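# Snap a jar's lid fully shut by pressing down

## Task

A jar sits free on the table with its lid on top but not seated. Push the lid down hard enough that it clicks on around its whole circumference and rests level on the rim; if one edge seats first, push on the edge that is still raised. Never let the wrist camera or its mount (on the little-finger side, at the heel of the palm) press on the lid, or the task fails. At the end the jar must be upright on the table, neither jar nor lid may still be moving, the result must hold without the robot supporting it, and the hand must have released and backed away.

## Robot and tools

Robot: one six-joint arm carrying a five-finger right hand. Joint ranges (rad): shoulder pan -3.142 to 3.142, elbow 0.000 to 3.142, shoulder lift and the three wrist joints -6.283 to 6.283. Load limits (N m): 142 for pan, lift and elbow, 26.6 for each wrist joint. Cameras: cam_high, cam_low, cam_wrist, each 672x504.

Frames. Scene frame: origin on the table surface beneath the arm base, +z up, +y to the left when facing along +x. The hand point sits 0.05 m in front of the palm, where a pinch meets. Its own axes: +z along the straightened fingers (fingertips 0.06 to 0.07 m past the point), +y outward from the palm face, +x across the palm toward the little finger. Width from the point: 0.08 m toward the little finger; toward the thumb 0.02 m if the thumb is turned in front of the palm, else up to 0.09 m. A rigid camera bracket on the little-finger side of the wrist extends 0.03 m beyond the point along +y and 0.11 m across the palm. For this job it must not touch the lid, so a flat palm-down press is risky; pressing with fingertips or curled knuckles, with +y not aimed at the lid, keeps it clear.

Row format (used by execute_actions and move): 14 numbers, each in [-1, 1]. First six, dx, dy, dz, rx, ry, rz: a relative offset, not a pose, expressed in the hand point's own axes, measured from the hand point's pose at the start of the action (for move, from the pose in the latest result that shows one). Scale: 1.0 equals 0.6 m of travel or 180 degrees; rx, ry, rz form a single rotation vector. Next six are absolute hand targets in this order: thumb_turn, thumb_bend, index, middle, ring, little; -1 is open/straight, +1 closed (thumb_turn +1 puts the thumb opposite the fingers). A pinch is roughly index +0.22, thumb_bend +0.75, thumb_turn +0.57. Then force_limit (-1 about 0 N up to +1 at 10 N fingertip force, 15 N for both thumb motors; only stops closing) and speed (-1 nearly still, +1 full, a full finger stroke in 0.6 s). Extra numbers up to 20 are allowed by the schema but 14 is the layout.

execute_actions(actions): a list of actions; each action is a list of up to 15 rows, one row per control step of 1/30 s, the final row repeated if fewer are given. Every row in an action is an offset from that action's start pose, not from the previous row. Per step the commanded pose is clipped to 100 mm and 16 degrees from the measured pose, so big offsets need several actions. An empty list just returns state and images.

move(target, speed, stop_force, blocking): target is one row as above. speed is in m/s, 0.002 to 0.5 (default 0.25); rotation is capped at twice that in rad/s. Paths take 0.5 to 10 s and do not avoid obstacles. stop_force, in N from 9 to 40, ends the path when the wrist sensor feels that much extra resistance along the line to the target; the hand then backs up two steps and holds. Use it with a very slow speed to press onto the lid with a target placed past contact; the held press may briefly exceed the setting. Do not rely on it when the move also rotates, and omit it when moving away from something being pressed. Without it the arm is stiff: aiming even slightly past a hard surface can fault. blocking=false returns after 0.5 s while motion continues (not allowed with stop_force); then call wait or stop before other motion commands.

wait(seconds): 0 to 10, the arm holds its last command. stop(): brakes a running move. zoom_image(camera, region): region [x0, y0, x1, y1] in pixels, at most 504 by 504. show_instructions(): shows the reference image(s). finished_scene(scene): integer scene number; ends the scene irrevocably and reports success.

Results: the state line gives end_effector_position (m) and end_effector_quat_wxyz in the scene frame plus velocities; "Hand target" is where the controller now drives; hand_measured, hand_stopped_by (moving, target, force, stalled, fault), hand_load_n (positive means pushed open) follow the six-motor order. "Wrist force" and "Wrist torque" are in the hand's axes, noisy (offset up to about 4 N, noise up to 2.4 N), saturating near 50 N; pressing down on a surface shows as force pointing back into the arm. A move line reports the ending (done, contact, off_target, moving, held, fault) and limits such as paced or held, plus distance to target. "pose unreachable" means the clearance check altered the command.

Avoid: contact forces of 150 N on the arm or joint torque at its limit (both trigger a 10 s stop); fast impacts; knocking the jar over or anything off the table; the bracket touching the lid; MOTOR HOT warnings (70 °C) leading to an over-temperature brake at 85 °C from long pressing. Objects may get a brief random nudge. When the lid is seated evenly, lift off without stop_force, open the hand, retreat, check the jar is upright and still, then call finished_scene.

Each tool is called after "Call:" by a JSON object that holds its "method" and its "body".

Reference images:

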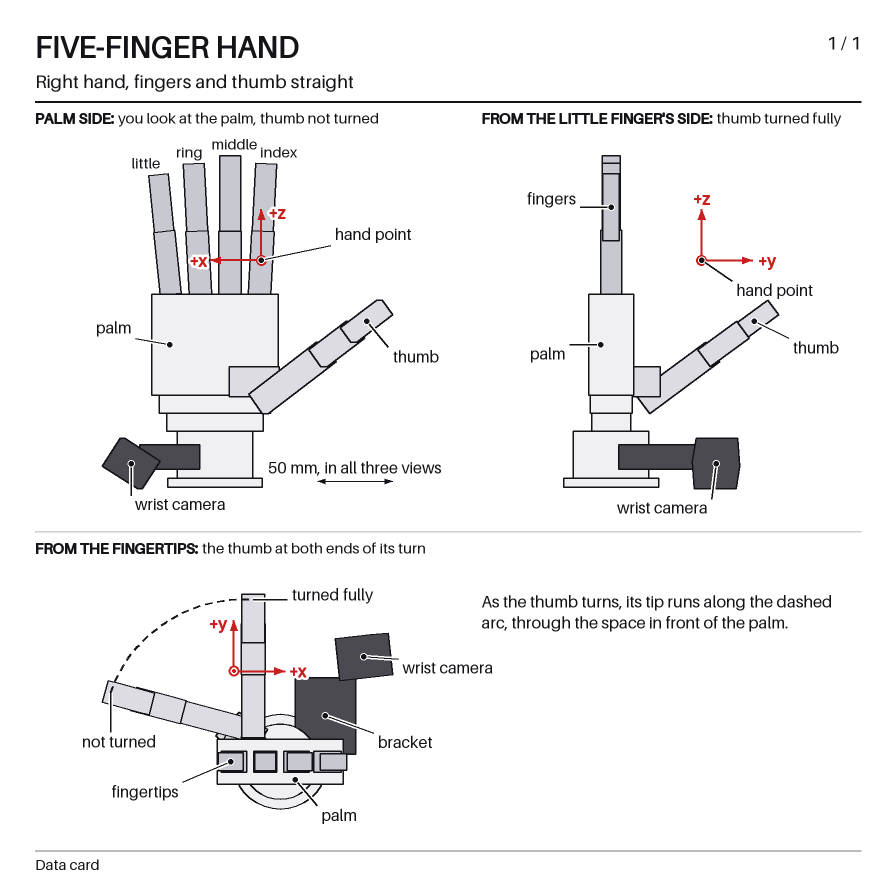

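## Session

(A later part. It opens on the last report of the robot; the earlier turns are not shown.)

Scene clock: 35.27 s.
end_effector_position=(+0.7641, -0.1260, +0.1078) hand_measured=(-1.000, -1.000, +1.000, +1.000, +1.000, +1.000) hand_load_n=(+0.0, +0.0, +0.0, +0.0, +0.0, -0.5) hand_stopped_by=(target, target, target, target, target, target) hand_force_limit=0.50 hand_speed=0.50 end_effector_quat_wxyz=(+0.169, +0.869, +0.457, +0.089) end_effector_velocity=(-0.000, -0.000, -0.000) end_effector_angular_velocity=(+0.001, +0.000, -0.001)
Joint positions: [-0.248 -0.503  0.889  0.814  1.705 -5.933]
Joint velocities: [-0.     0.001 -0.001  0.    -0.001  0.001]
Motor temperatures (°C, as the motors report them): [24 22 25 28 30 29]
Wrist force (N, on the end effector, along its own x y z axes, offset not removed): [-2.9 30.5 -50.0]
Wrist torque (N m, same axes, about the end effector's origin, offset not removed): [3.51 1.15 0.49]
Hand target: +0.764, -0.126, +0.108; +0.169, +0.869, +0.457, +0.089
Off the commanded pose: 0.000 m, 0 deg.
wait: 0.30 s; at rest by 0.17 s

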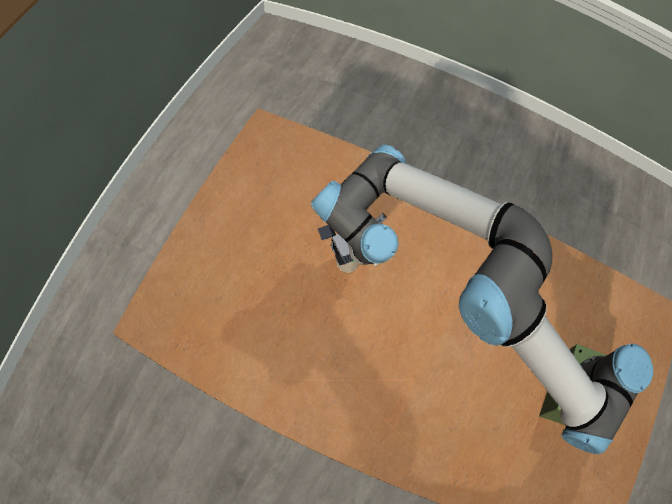

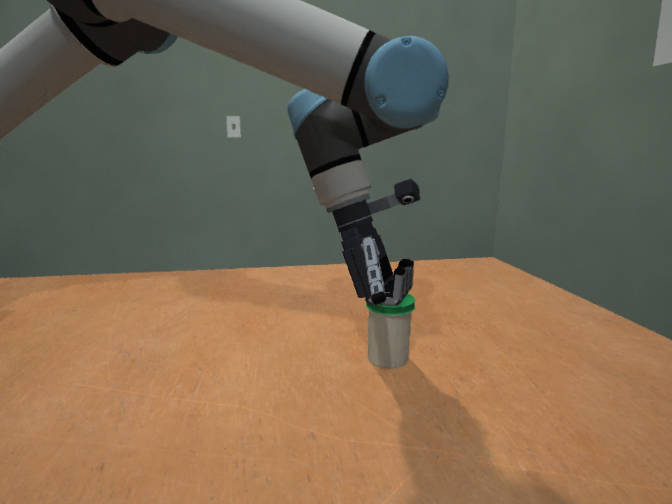

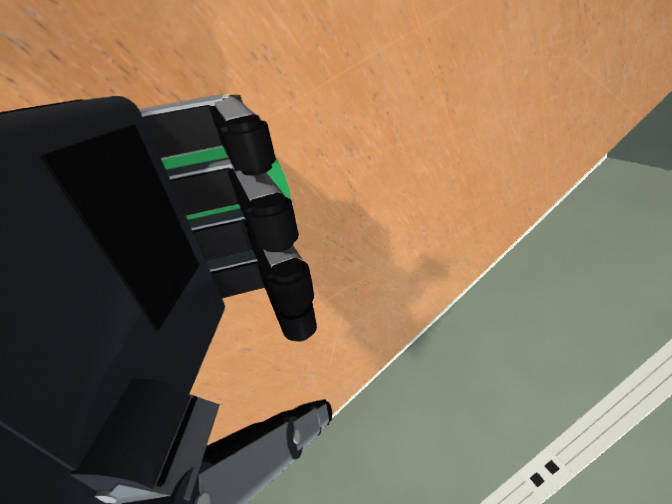

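Call:
{"method": "move", "body": {"target": [0,0.0156,-0.0386,0,0,0,-1,-1,1,1,1,1,0.5,0.5], "speed": 0.05}}

Call:
{"method": "zoom_image", "body": {"camera": "cam_low", "region": [330, 270, 450, 380]}}

Scene clock: 37.97 s.
end_effector_position=(+0.7641, -0.1259, +0.1324) hand_measured=(-1.000, -1.000, +1.000, +1.000, +1.000, +1.000) hand_load_n=(+0.0, +0.0, +0.0, +0.0, +0.0, +0.0) hand_stopped_by=(target, target, target, target, target, target) hand_force_limit=0.50 hand_speed=0.50 end_effector_quat_wxyz=(+0.169, +0.869, +0.457, +0.089) end_effector_velocity=(-0.001, -0.001, +0.002) end_effector_angular_velocity=(-0.000, +0.001, -0.002)
Joint positions: [-0.248 -0.531  0.877  0.854  1.705 -5.933]
Joint velocities: [-0.001 -0.002 -0.001  0.004  0.001  0.   ]
Motor temperatures (°C, as the motors report them): [24 22 25 28 30 29]
Wrist force (N, on the end effector, along its own x y z axes, offset not removed): [-0.1 0.2 -1.0]
Wrist torque (N m, same axes, about the end effector's origin, offset not removed): [0.04 0.01 -0.03]
Hand target: +0.764, -0.126, +0.133; +0.169, +0.869, +0.457, +0.089
Off the commanded pose: 0.000 m, 0 deg.
move: done

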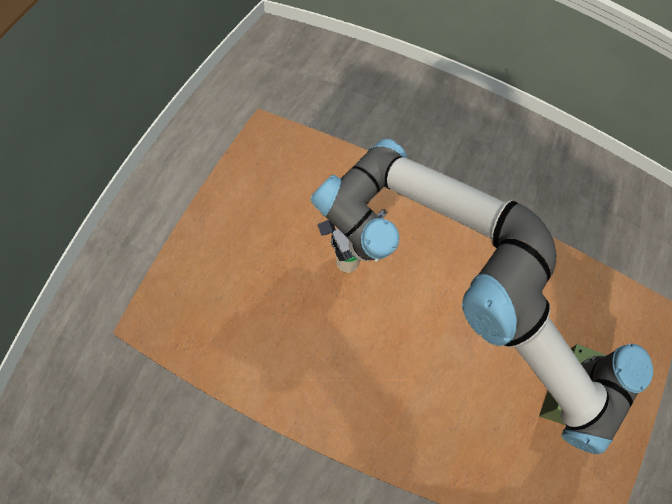

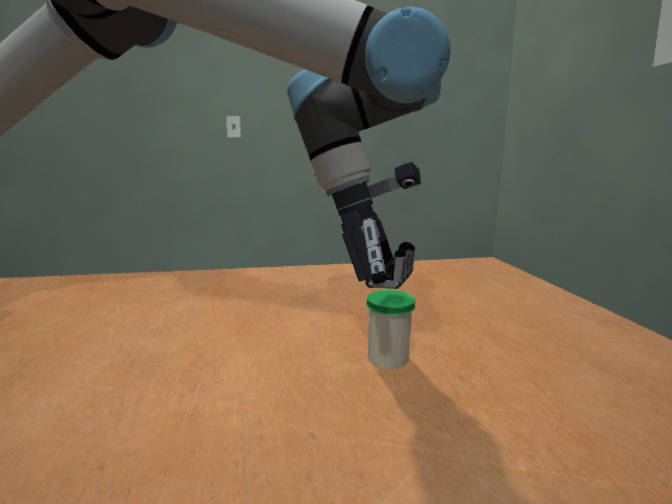

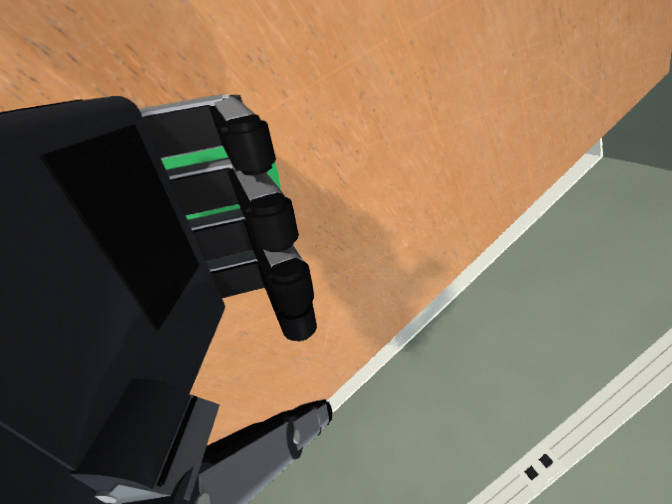

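Region (330, 270, 450, 380) of cam_low's 672x504 image, scaled by 4.200, with more detail than that image has; it fills the top 462 rows of this view, and the rest is white.

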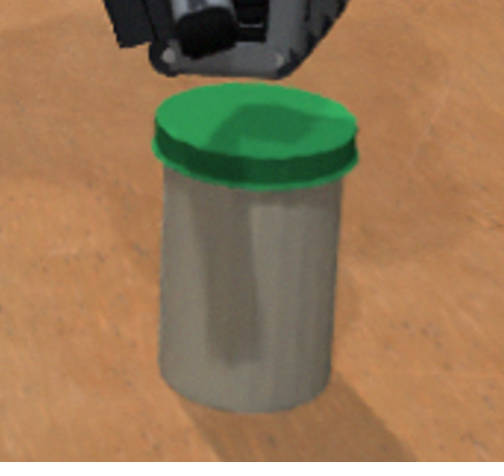

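Call:
{"method": "zoom_image", "body": {"camera": "cam_low", "region": [360, 283, 422, 323]}}

Region (360, 283, 422, 323) of cam_low's 672x504 image, scaled by 8.129, with more detail than that image has; it fills the top 325 rows of this view, and the rest is white.

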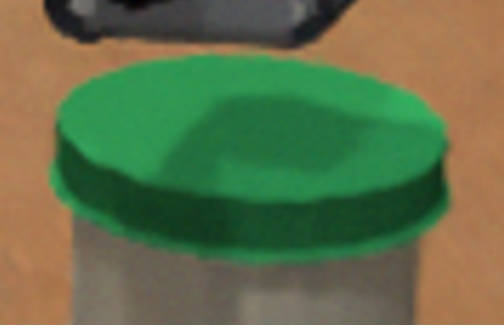

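Call:
{"method": "move", "body": {"target": [0.0083,-0.019,0.029,0,0,0,-1,-1,1,1,1,1,0.5,0.5], "speed": 0.05}}

Call:
{"method": "move", "body": {"target": [0,-0.005,0.0124,0,0,0,-1,-1,1,1,1,1,0.5,0.5], "speed": 0.003, "stop_force": 40}}

Call:
{"method": "zoom_image", "body": {"camera": "cam_low", "region": [330, 270, 450, 380]}}

Scene clock: 42.13 s.
end_effector_position=(+0.7636, -0.1196, +0.1124) hand_measured=(-1.000, -1.000, +1.000, +1.000, +1.000, +1.000) hand_load_n=(+0.0, +0.0, +0.0, +0.0, +0.0, +0.0) hand_stopped_by=(target, target, target, target, target, target) hand_force_limit=0.50 hand_speed=0.50 end_effector_quat_wxyz=(+0.169, +0.869, +0.457, +0.089) end_effector_velocity=(-0.000, +0.001, -0.003) end_effector_angular_velocity=(+0.001, +0.000, +0.000)
Joint positions: [-0.238 -0.51   0.891  0.82   1.709 -5.924]
Joint velocities: [ 0.001  0.003  0.002 -0.004 -0.001  0.001]
Motor temperatures (°C, as the motors report them): [24 22 25 28 30 29]
Wrist force (N, on the end effector, along its own x y z axes, offset not removed): [0.8 1.9 0.7]
Wrist torque (N m, same axes, about the end effector's origin, offset not removed): [0.20 -0.23 0.14]
Hand target: +0.764, -0.119, +0.112; +0.169, +0.869, +0.457, +0.089
Off the commanded pose: 0.000 m, 0 deg.
move: done

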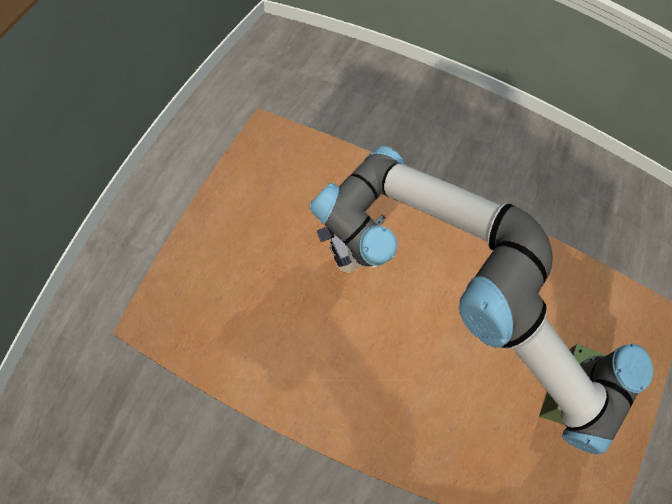

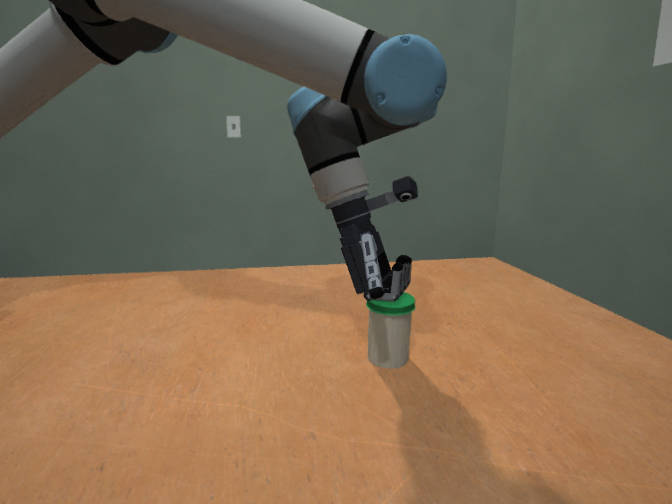

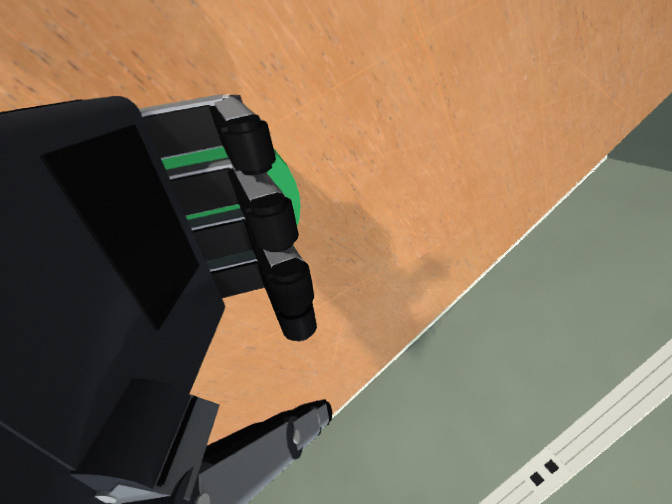

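Scene clock: 43.97 s.
end_effector_position=(+0.7637, -0.1196, +0.1082) hand_measured=(-1.000, -1.000, +1.000, +1.000, +1.000, +1.000) hand_load_n=(+0.0, +0.0, +0.0, +0.0, +0.0, +0.0) hand_stopped_by=(target, target, target, target, target, target) hand_force_limit=0.50 hand_speed=0.50 end_effector_quat_wxyz=(+0.170, +0.869, +0.457, +0.090) end_effector_velocity=(-0.001, -0.000, -0.001) end_effector_angular_velocity=(+0.000, +0.003, -0.000)
Joint positions: [-0.238 -0.505  0.892  0.814  1.709 -5.924]
Joint velocities: [-0.     0.     0.001  0.002  0.    -0.   ]
Motor temperatures (°C, as the motors report them): [24 22 25 28 30 29]
Wrist force (N, on the end effector, along its own x y z axes, offset not removed): [-2.2 6.2 -50.0]
Wrist torque (N m, same axes, about the end effector's origin, offset not removed): [3.13 0.77 -0.13]
Hand target: +0.764, -0.120, +0.108; +0.170, +0.869, +0.457, +0.090
Off the commanded pose: 0.004 m, 0 deg.
move: contact

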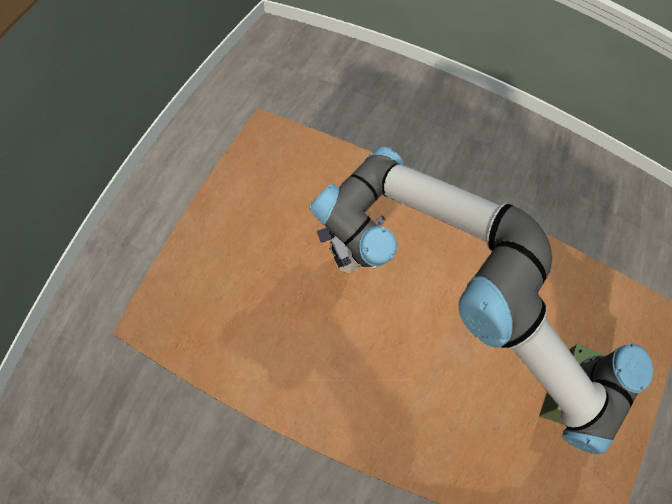

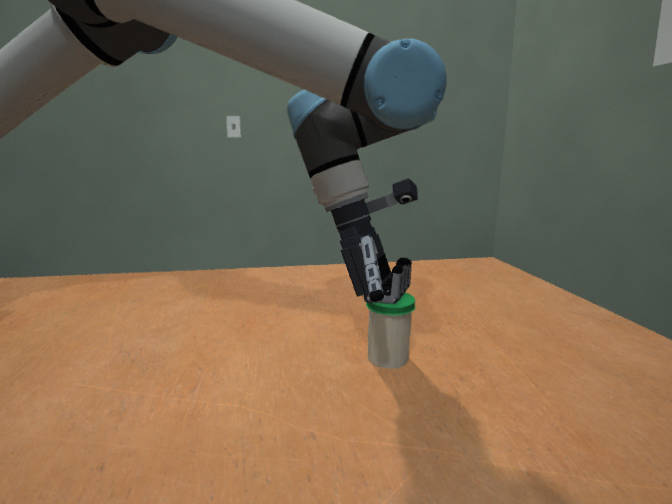

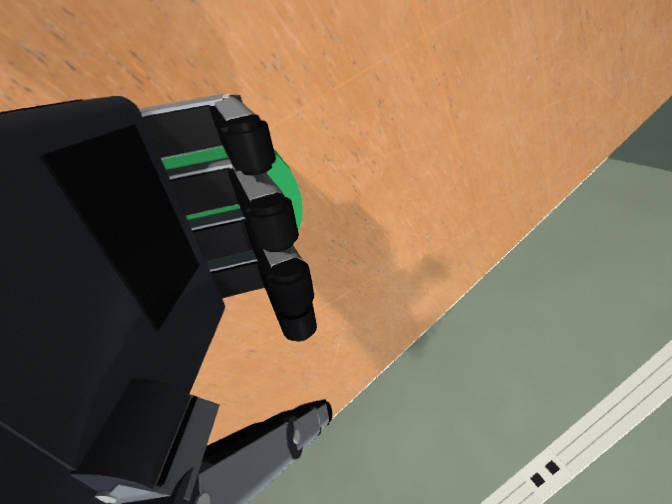

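Region (330, 270, 450, 380) of cam_low's 672x504 image, scaled by 4.200, with more detail than that image has; it fills the top 462 rows of this view, and the rest is white.

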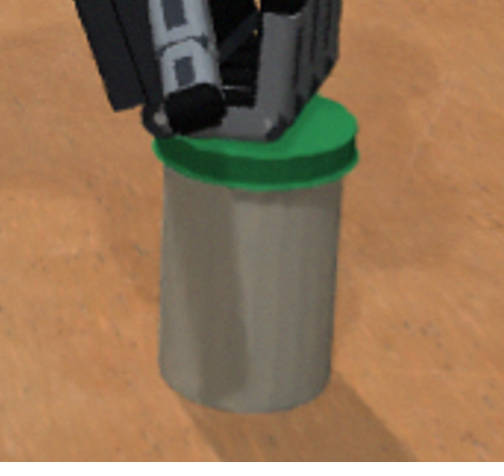

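Call:
{"method": "move", "body": {"target": [0,-0.0012,0.0,0,0,0,-1,-1,1,1,1,1,0.5,0.5], "speed": 0.002}}

Call:
{"method": "wait", "body": {"seconds": 0.3}}

Scene clock: 46.73 s.
end_effector_position=(+0.7632, -0.1193, +0.1081) hand_measured=(-1.000, -1.000, +1.000, +1.000, +1.000, +1.000) hand_load_n=(+0.0, +0.0, +0.0, +0.0, +0.0, +0.0) hand_stopped_by=(target, target, target, target, target, target) hand_force_limit=0.50 hand_speed=0.50 end_effector_quat_wxyz=(+0.170, +0.869, +0.457, +0.090) end_effector_velocity=(-0.001, -0.000, -0.001) end_effector_angular_velocity=(+0.001, +0.001, -0.000)
Joint positions: [-0.238 -0.506  0.895  0.812  1.709 -5.924]
Joint velocities: [-0.001  0.     0.003 -0.001 -0.001 -0.001]
Motor temperatures (°C, as the motors report them): [24 22 25 28 30 29]
Wrist force (N, on the end effector, along its own x y z axes, offset not removed): [-0.1 20.2 -45.0]
Wrist torque (N m, same axes, about the end effector's origin, offset not removed): [3.07 0.67 0.45]
Hand target: +0.763, -0.119, +0.108; +0.170, +0.869, +0.457, +0.090
Off the commanded pose: 0.000 m, 0 deg.
move: done

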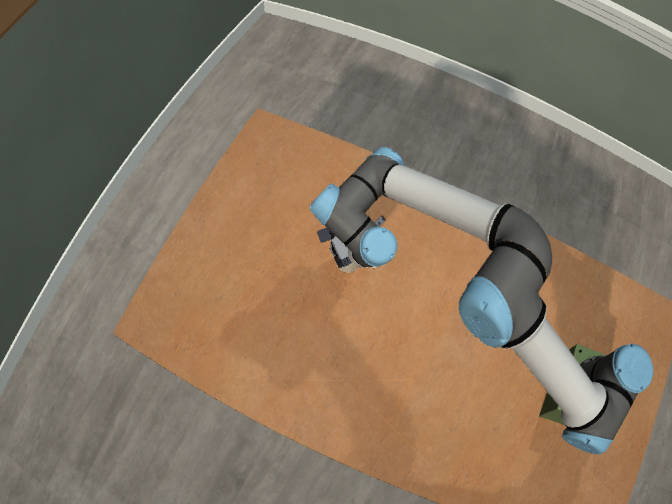

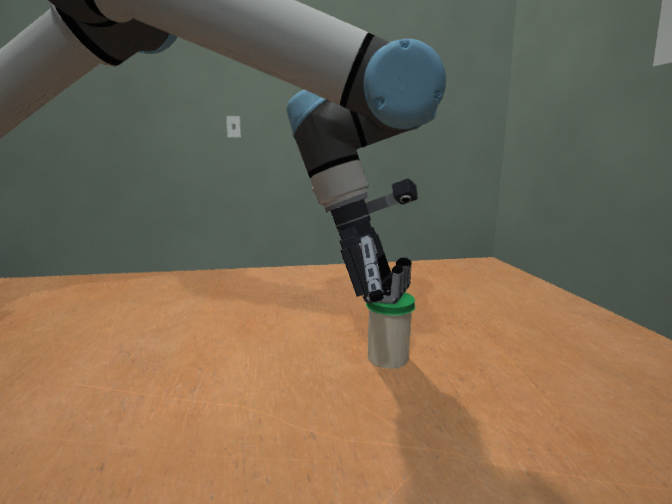

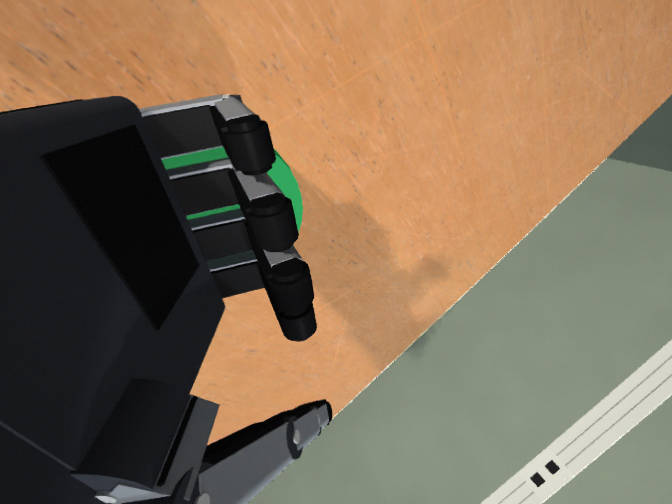

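Scene clock: 47.03 s.
end_effector_position=(+0.7632, -0.1192, +0.1080) hand_measured=(-1.000, -1.000, +1.000, +1.000, +1.000, +1.000) hand_load_n=(+0.0, +0.0, +0.0, +0.0, +0.0, +0.0) hand_stopped_by=(target, target, target, target, target, target) hand_force_limit=0.50 hand_speed=0.50 end_effector_quat_wxyz=(+0.170, +0.869, +0.457, +0.090) end_effector_velocity=(-0.000, +0.001, -0.001) end_effector_angular_velocity=(+0.001, +0.001, +0.001)
Joint positions: [-0.238 -0.506  0.896  0.812  1.709 -5.924]
Joint velocities: [ 0.001  0.001  0.001 -0.001 -0.001 -0.   ]
Motor temperatures (°C, as the motors report them): [24 22 25 28 30 29]
Wrist force (N, on the end effector, along its own x y z axes, offset not removed): [-2.5 20.0 -50.0]
Wrist torque (N m, same axes, about the end effector's origin, offset not removed): [3.19 1.16 0.15]
Hand target: +0.763, -0.119, +0.108; +0.170, +0.869, +0.457, +0.090
Off the commanded pose: 0.000 m, 0 deg.
wait: 0.30 s; at rest by 0.17 s

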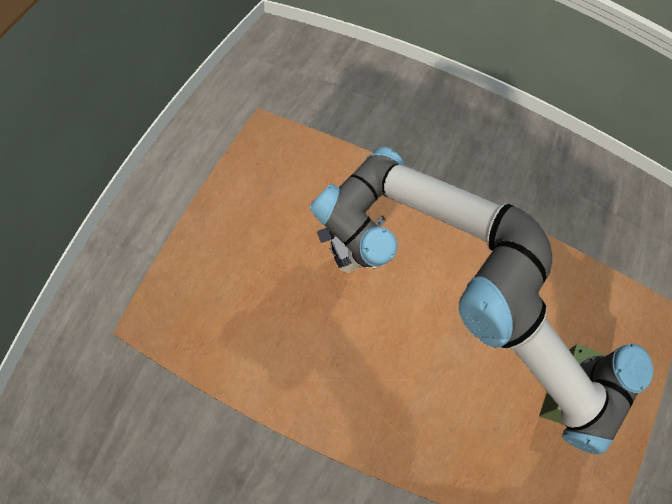

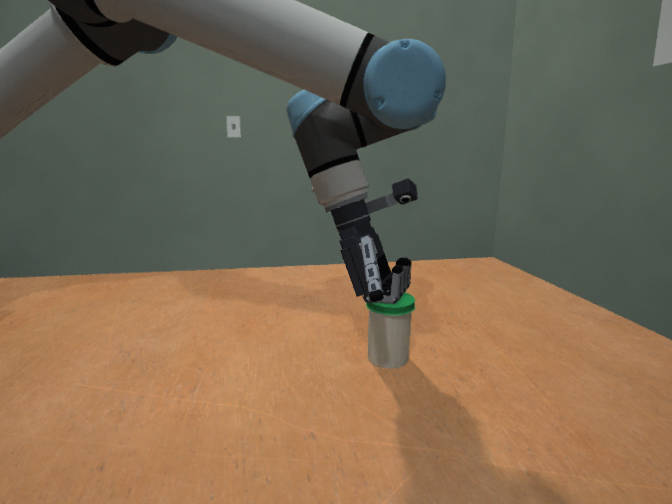

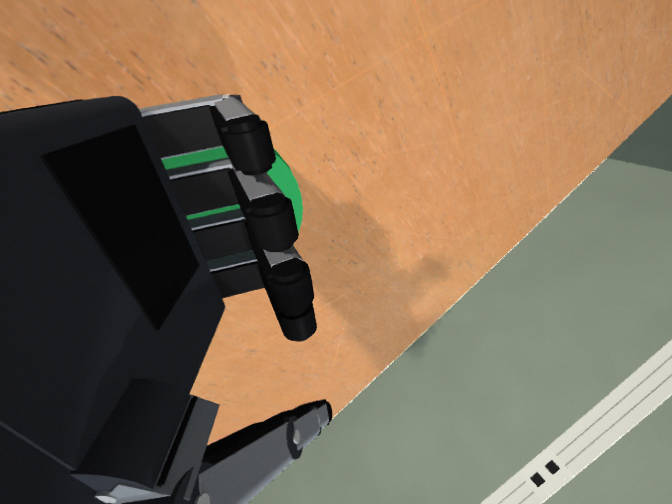

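Call:
{"method": "move", "body": {"target": [0,-0.0005,0.0006,0,0,0,-1,-1,1,1,1,1,0.5,0.5], "speed": 0.002}}

Call:
{"method": "wait", "body": {"seconds": 0.3}}

Scene clock: 48.47 s.
end_effector_position=(+0.7631, -0.1192, +0.1077) hand_measured=(-1.000, -1.000, +1.000, +1.000, +1.000, +1.000) hand_load_n=(+0.0, +0.0, +0.0, +0.0, +0.0, +0.0) hand_stopped_by=(target, target, target, target, target, target) hand_force_limit=0.50 hand_speed=0.50 end_effector_quat_wxyz=(+0.170, +0.869, +0.457, +0.090) end_effector_velocity=(-0.001, -0.001, -0.001) end_effector_angular_velocity=(-0.001, +0.001, -0.000)
Joint positions: [-0.238 -0.506  0.896  0.811  1.709 -5.924]
Joint velocities: [-0.001 -0.     0.002 -0.001  0.    -0.001]
Motor temperatures (°C, as the motors report them): [24 22 25 28 30 29]
Wrist force (N, on the end effector, along its own x y z axes, offset not removed): [-2.0 23.4 -50.0]
Wrist torque (N m, same axes, about the end effector's origin, offset not removed): [3.09 0.67 0.32]
Hand target: +0.763, -0.119, +0.108; +0.170, +0.869, +0.457, +0.090
Off the commanded pose: 0.000 m, 0 deg.
move: done

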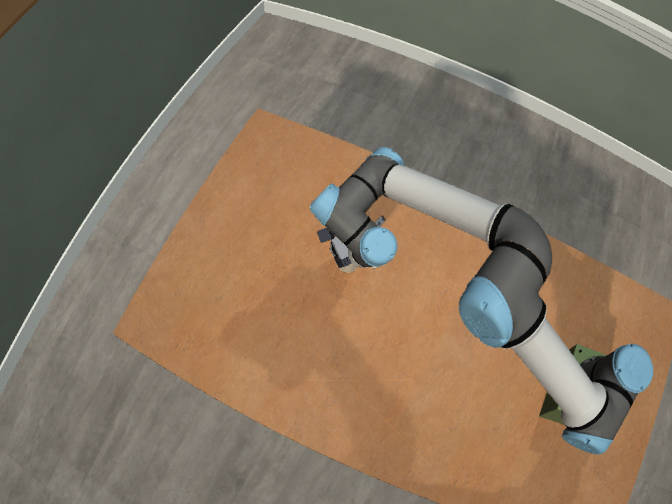

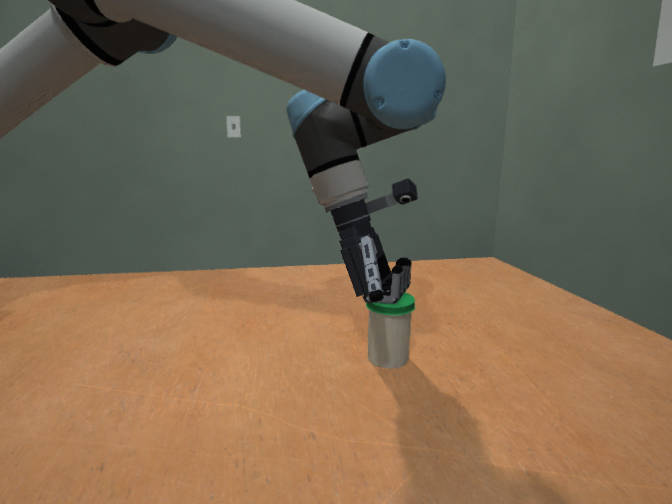

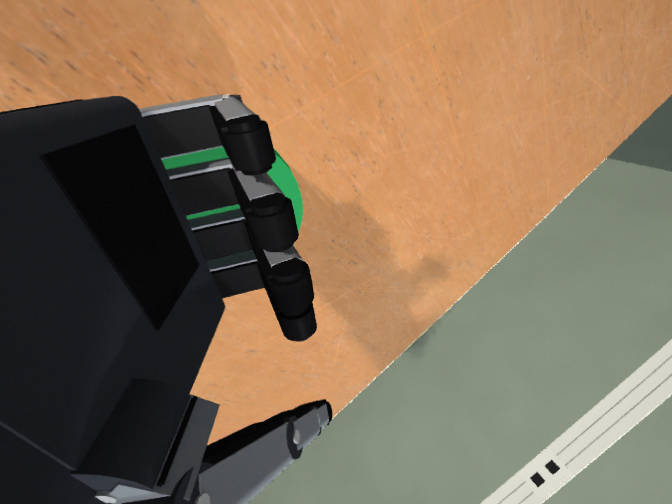

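Scene clock: 48.77 s.
end_effector_position=(+0.7631, -0.1192, +0.1077) hand_measured=(-1.000, -1.000, +1.000, +1.000, +1.000, +1.000) hand_load_n=(+0.0, +0.0, +0.0, +0.0, +0.0, +0.0) hand_stopped_by=(target, target, target, target, target, target) hand_force_limit=0.50 hand_speed=0.50 end_effector_quat_wxyz=(+0.170, +0.869, +0.457, +0.090) end_effector_velocity=(-0.001, +0.000, -0.001) end_effector_angular_velocity=(+0.001, +0.001, -0.002)
Joint positions: [-0.238 -0.506  0.896  0.811  1.709 -5.924]
Joint velocities: [0.    0.001 0.    0.    0.001 0.003]
Motor temperatures (°C, as the motors report them): [24 22 25 28 30 29]
Wrist force (N, on the end effector, along its own x y z axes, offset not removed): [-2.6 27.6 -50.0]
Wrist torque (N m, same axes, about the end effector's origin, offset not removed): [3.43 0.88 0.32]
Hand target: +0.763, -0.119, +0.108; +0.170, +0.869, +0.457, +0.090
Off the commanded pose: 0.000 m, 0 deg.
wait: 0.30 s; at rest by 0.17 s

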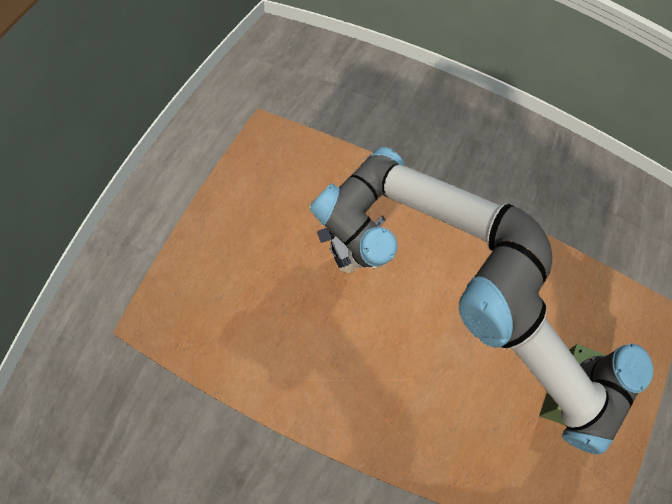

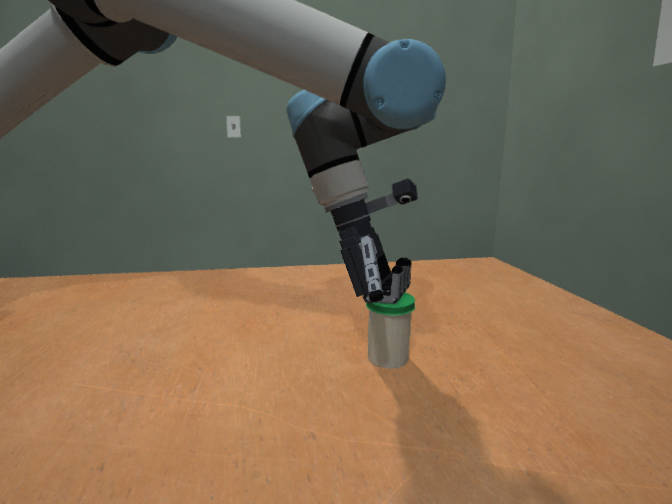

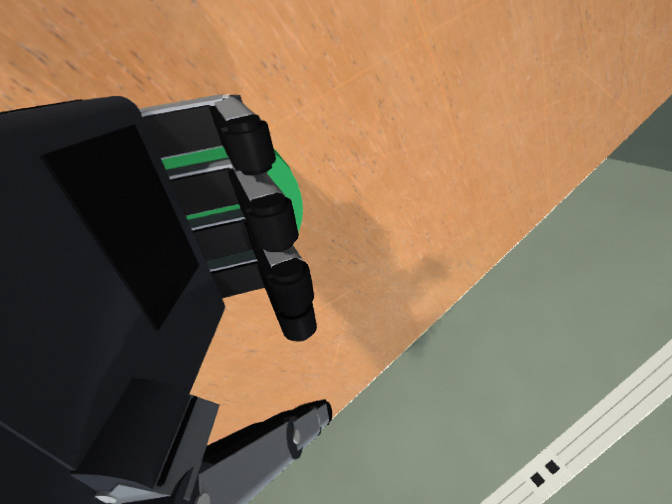

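Call:
{"method": "move", "body": {"target": [0,-0.0005,0.0006,0,0,0,-1,-1,1,1,1,1,0.5,0.5], "speed": 0.002}}

Call:
{"method": "wait", "body": {"seconds": 0.25}}

Call:
{"method": "zoom_image", "body": {"camera": "cam_low", "region": [330, 270, 450, 380]}}

Scene clock: 50.30 s.
end_effector_position=(+0.7630, -0.1191, +0.1073) hand_measured=(-1.000, -1.000, +1.000, +1.000, +1.000, +1.000) hand_load_n=(+0.0, +0.0, +0.0, +0.0, +0.0, +0.0) hand_stopped_by=(target, target, target, target, target, target) hand_force_limit=0.50 hand_speed=0.50 end_effector_quat_wxyz=(+0.170, +0.869, +0.457, +0.090) end_effector_velocity=(+0.000, +0.000, +0.000) end_effector_angular_velocity=(-0.001, -0.000, -0.000)
Joint positions: [-0.238 -0.506  0.897  0.81   1.709 -5.924]
Joint velocities: [ 0.001 -0.     0.    -0.001  0.001  0.001]
Motor temperatures (°C, as the motors report them): [24 22 25 28 30 29]
Wrist force (N, on the end effector, along its own x y z axes, offset not removed): [-3.8 33.0 -50.0]
Wrist torque (N m, same axes, about the end effector's origin, offset not removed): [3.40 0.78 0.38]
Hand target: +0.763, -0.119, +0.107; +0.170, +0.869, +0.457, +0.090
Off the commanded pose: 0.000 m, 0 deg.
move: done

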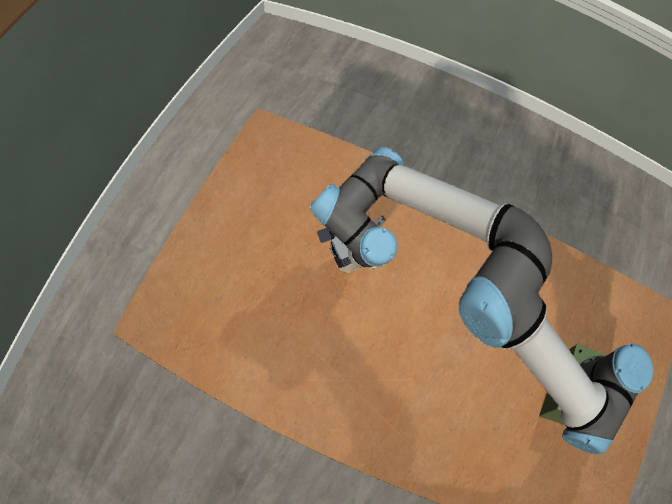

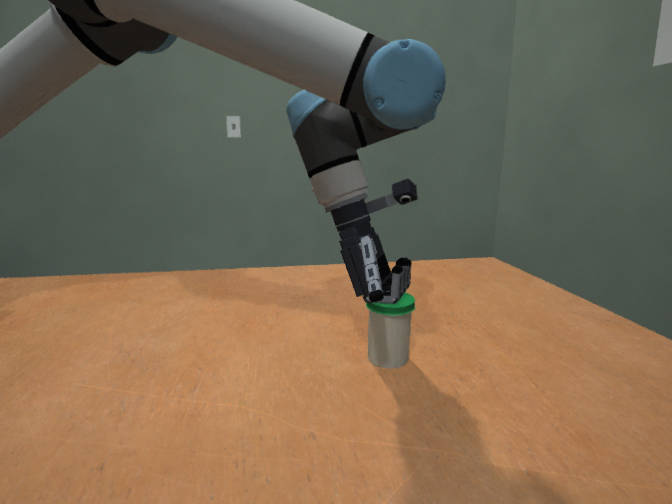

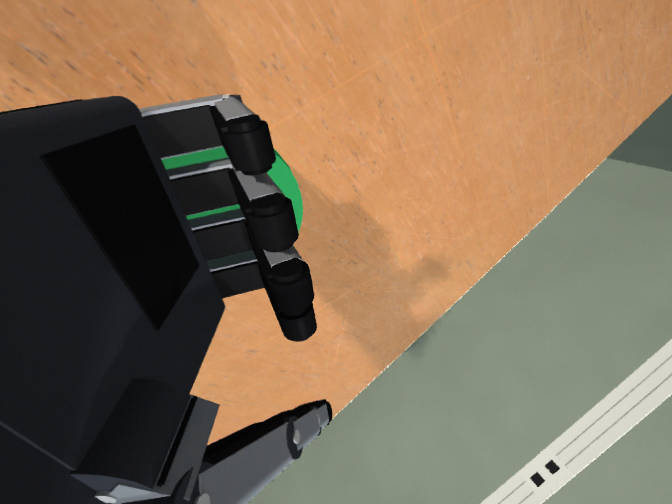

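Scene clock: 50.57 s.
end_effector_position=(+0.7630, -0.1191, +0.1073) hand_measured=(-1.000, -1.000, +1.000, +1.000, +1.000, +1.000) hand_load_n=(+0.0, +0.0, +0.0, -0.5, +0.0, +0.0) hand_stopped_by=(target, target, target, target, target, target) hand_force_limit=0.50 hand_speed=0.50 end_effector_quat_wxyz=(+0.170, +0.869, +0.457, +0.090) end_effector_velocity=(+0.000, +0.000, -0.000) end_effector_angular_velocity=(+0.000, -0.000, -0.000)
Joint positions: [-0.238 -0.506  0.897  0.81   1.709 -5.924]
Joint velocities: [ 0.     0.    -0.    -0.    -0.     0.001]
Motor temperatures (°C, as the motors report them): [24 22 25 28 30 29]
Wrist force (N, on the end effector, along its own x y z axes, offset not removed): [-2.7 34.6 -50.0]
Wrist torque (N m, same axes, about the end effector's origin, offset not removed): [3.56 0.73 0.54]
Hand target: +0.763, -0.119, +0.107; +0.170, +0.869, +0.457, +0.090
Off the commanded pose: 0.000 m, 0 deg.
wait: 0.27 s; at rest by 0.17 s

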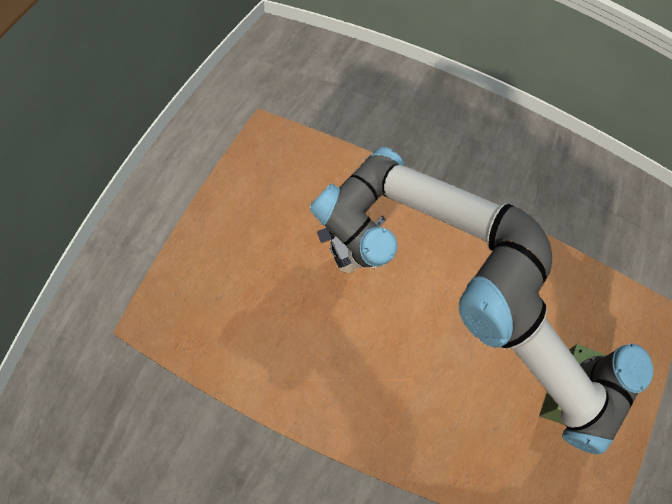

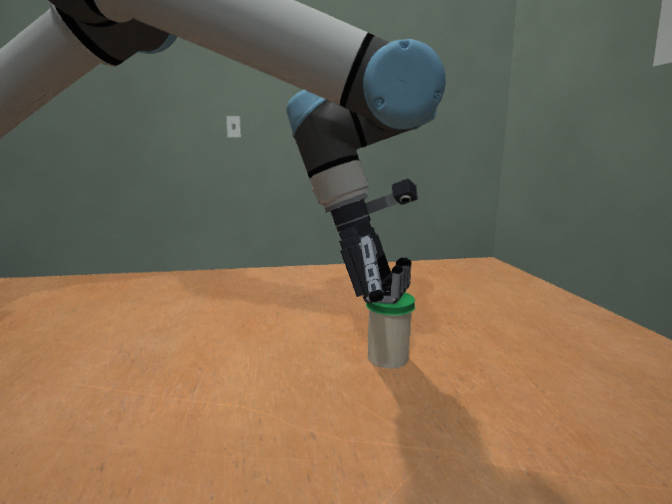

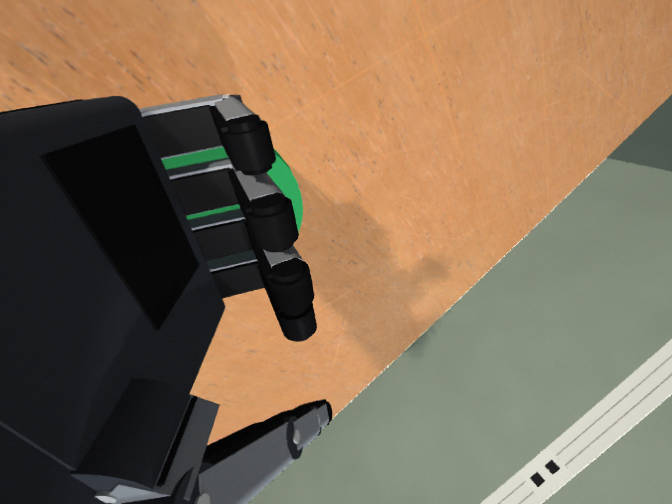

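Region (330, 270, 450, 380) of cam_low's 672x504 image, scaled by 4.200, with more detail than that image has; it fills the top 462 rows of this view, and the rest is white.

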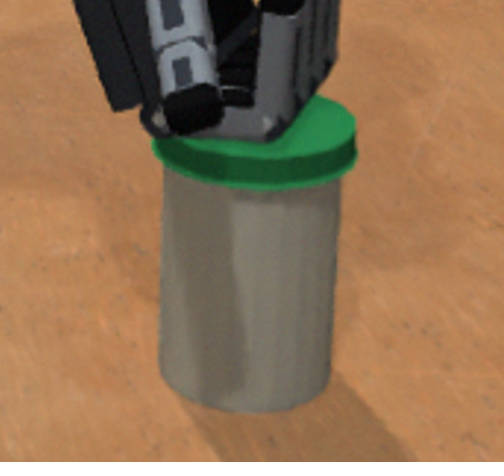

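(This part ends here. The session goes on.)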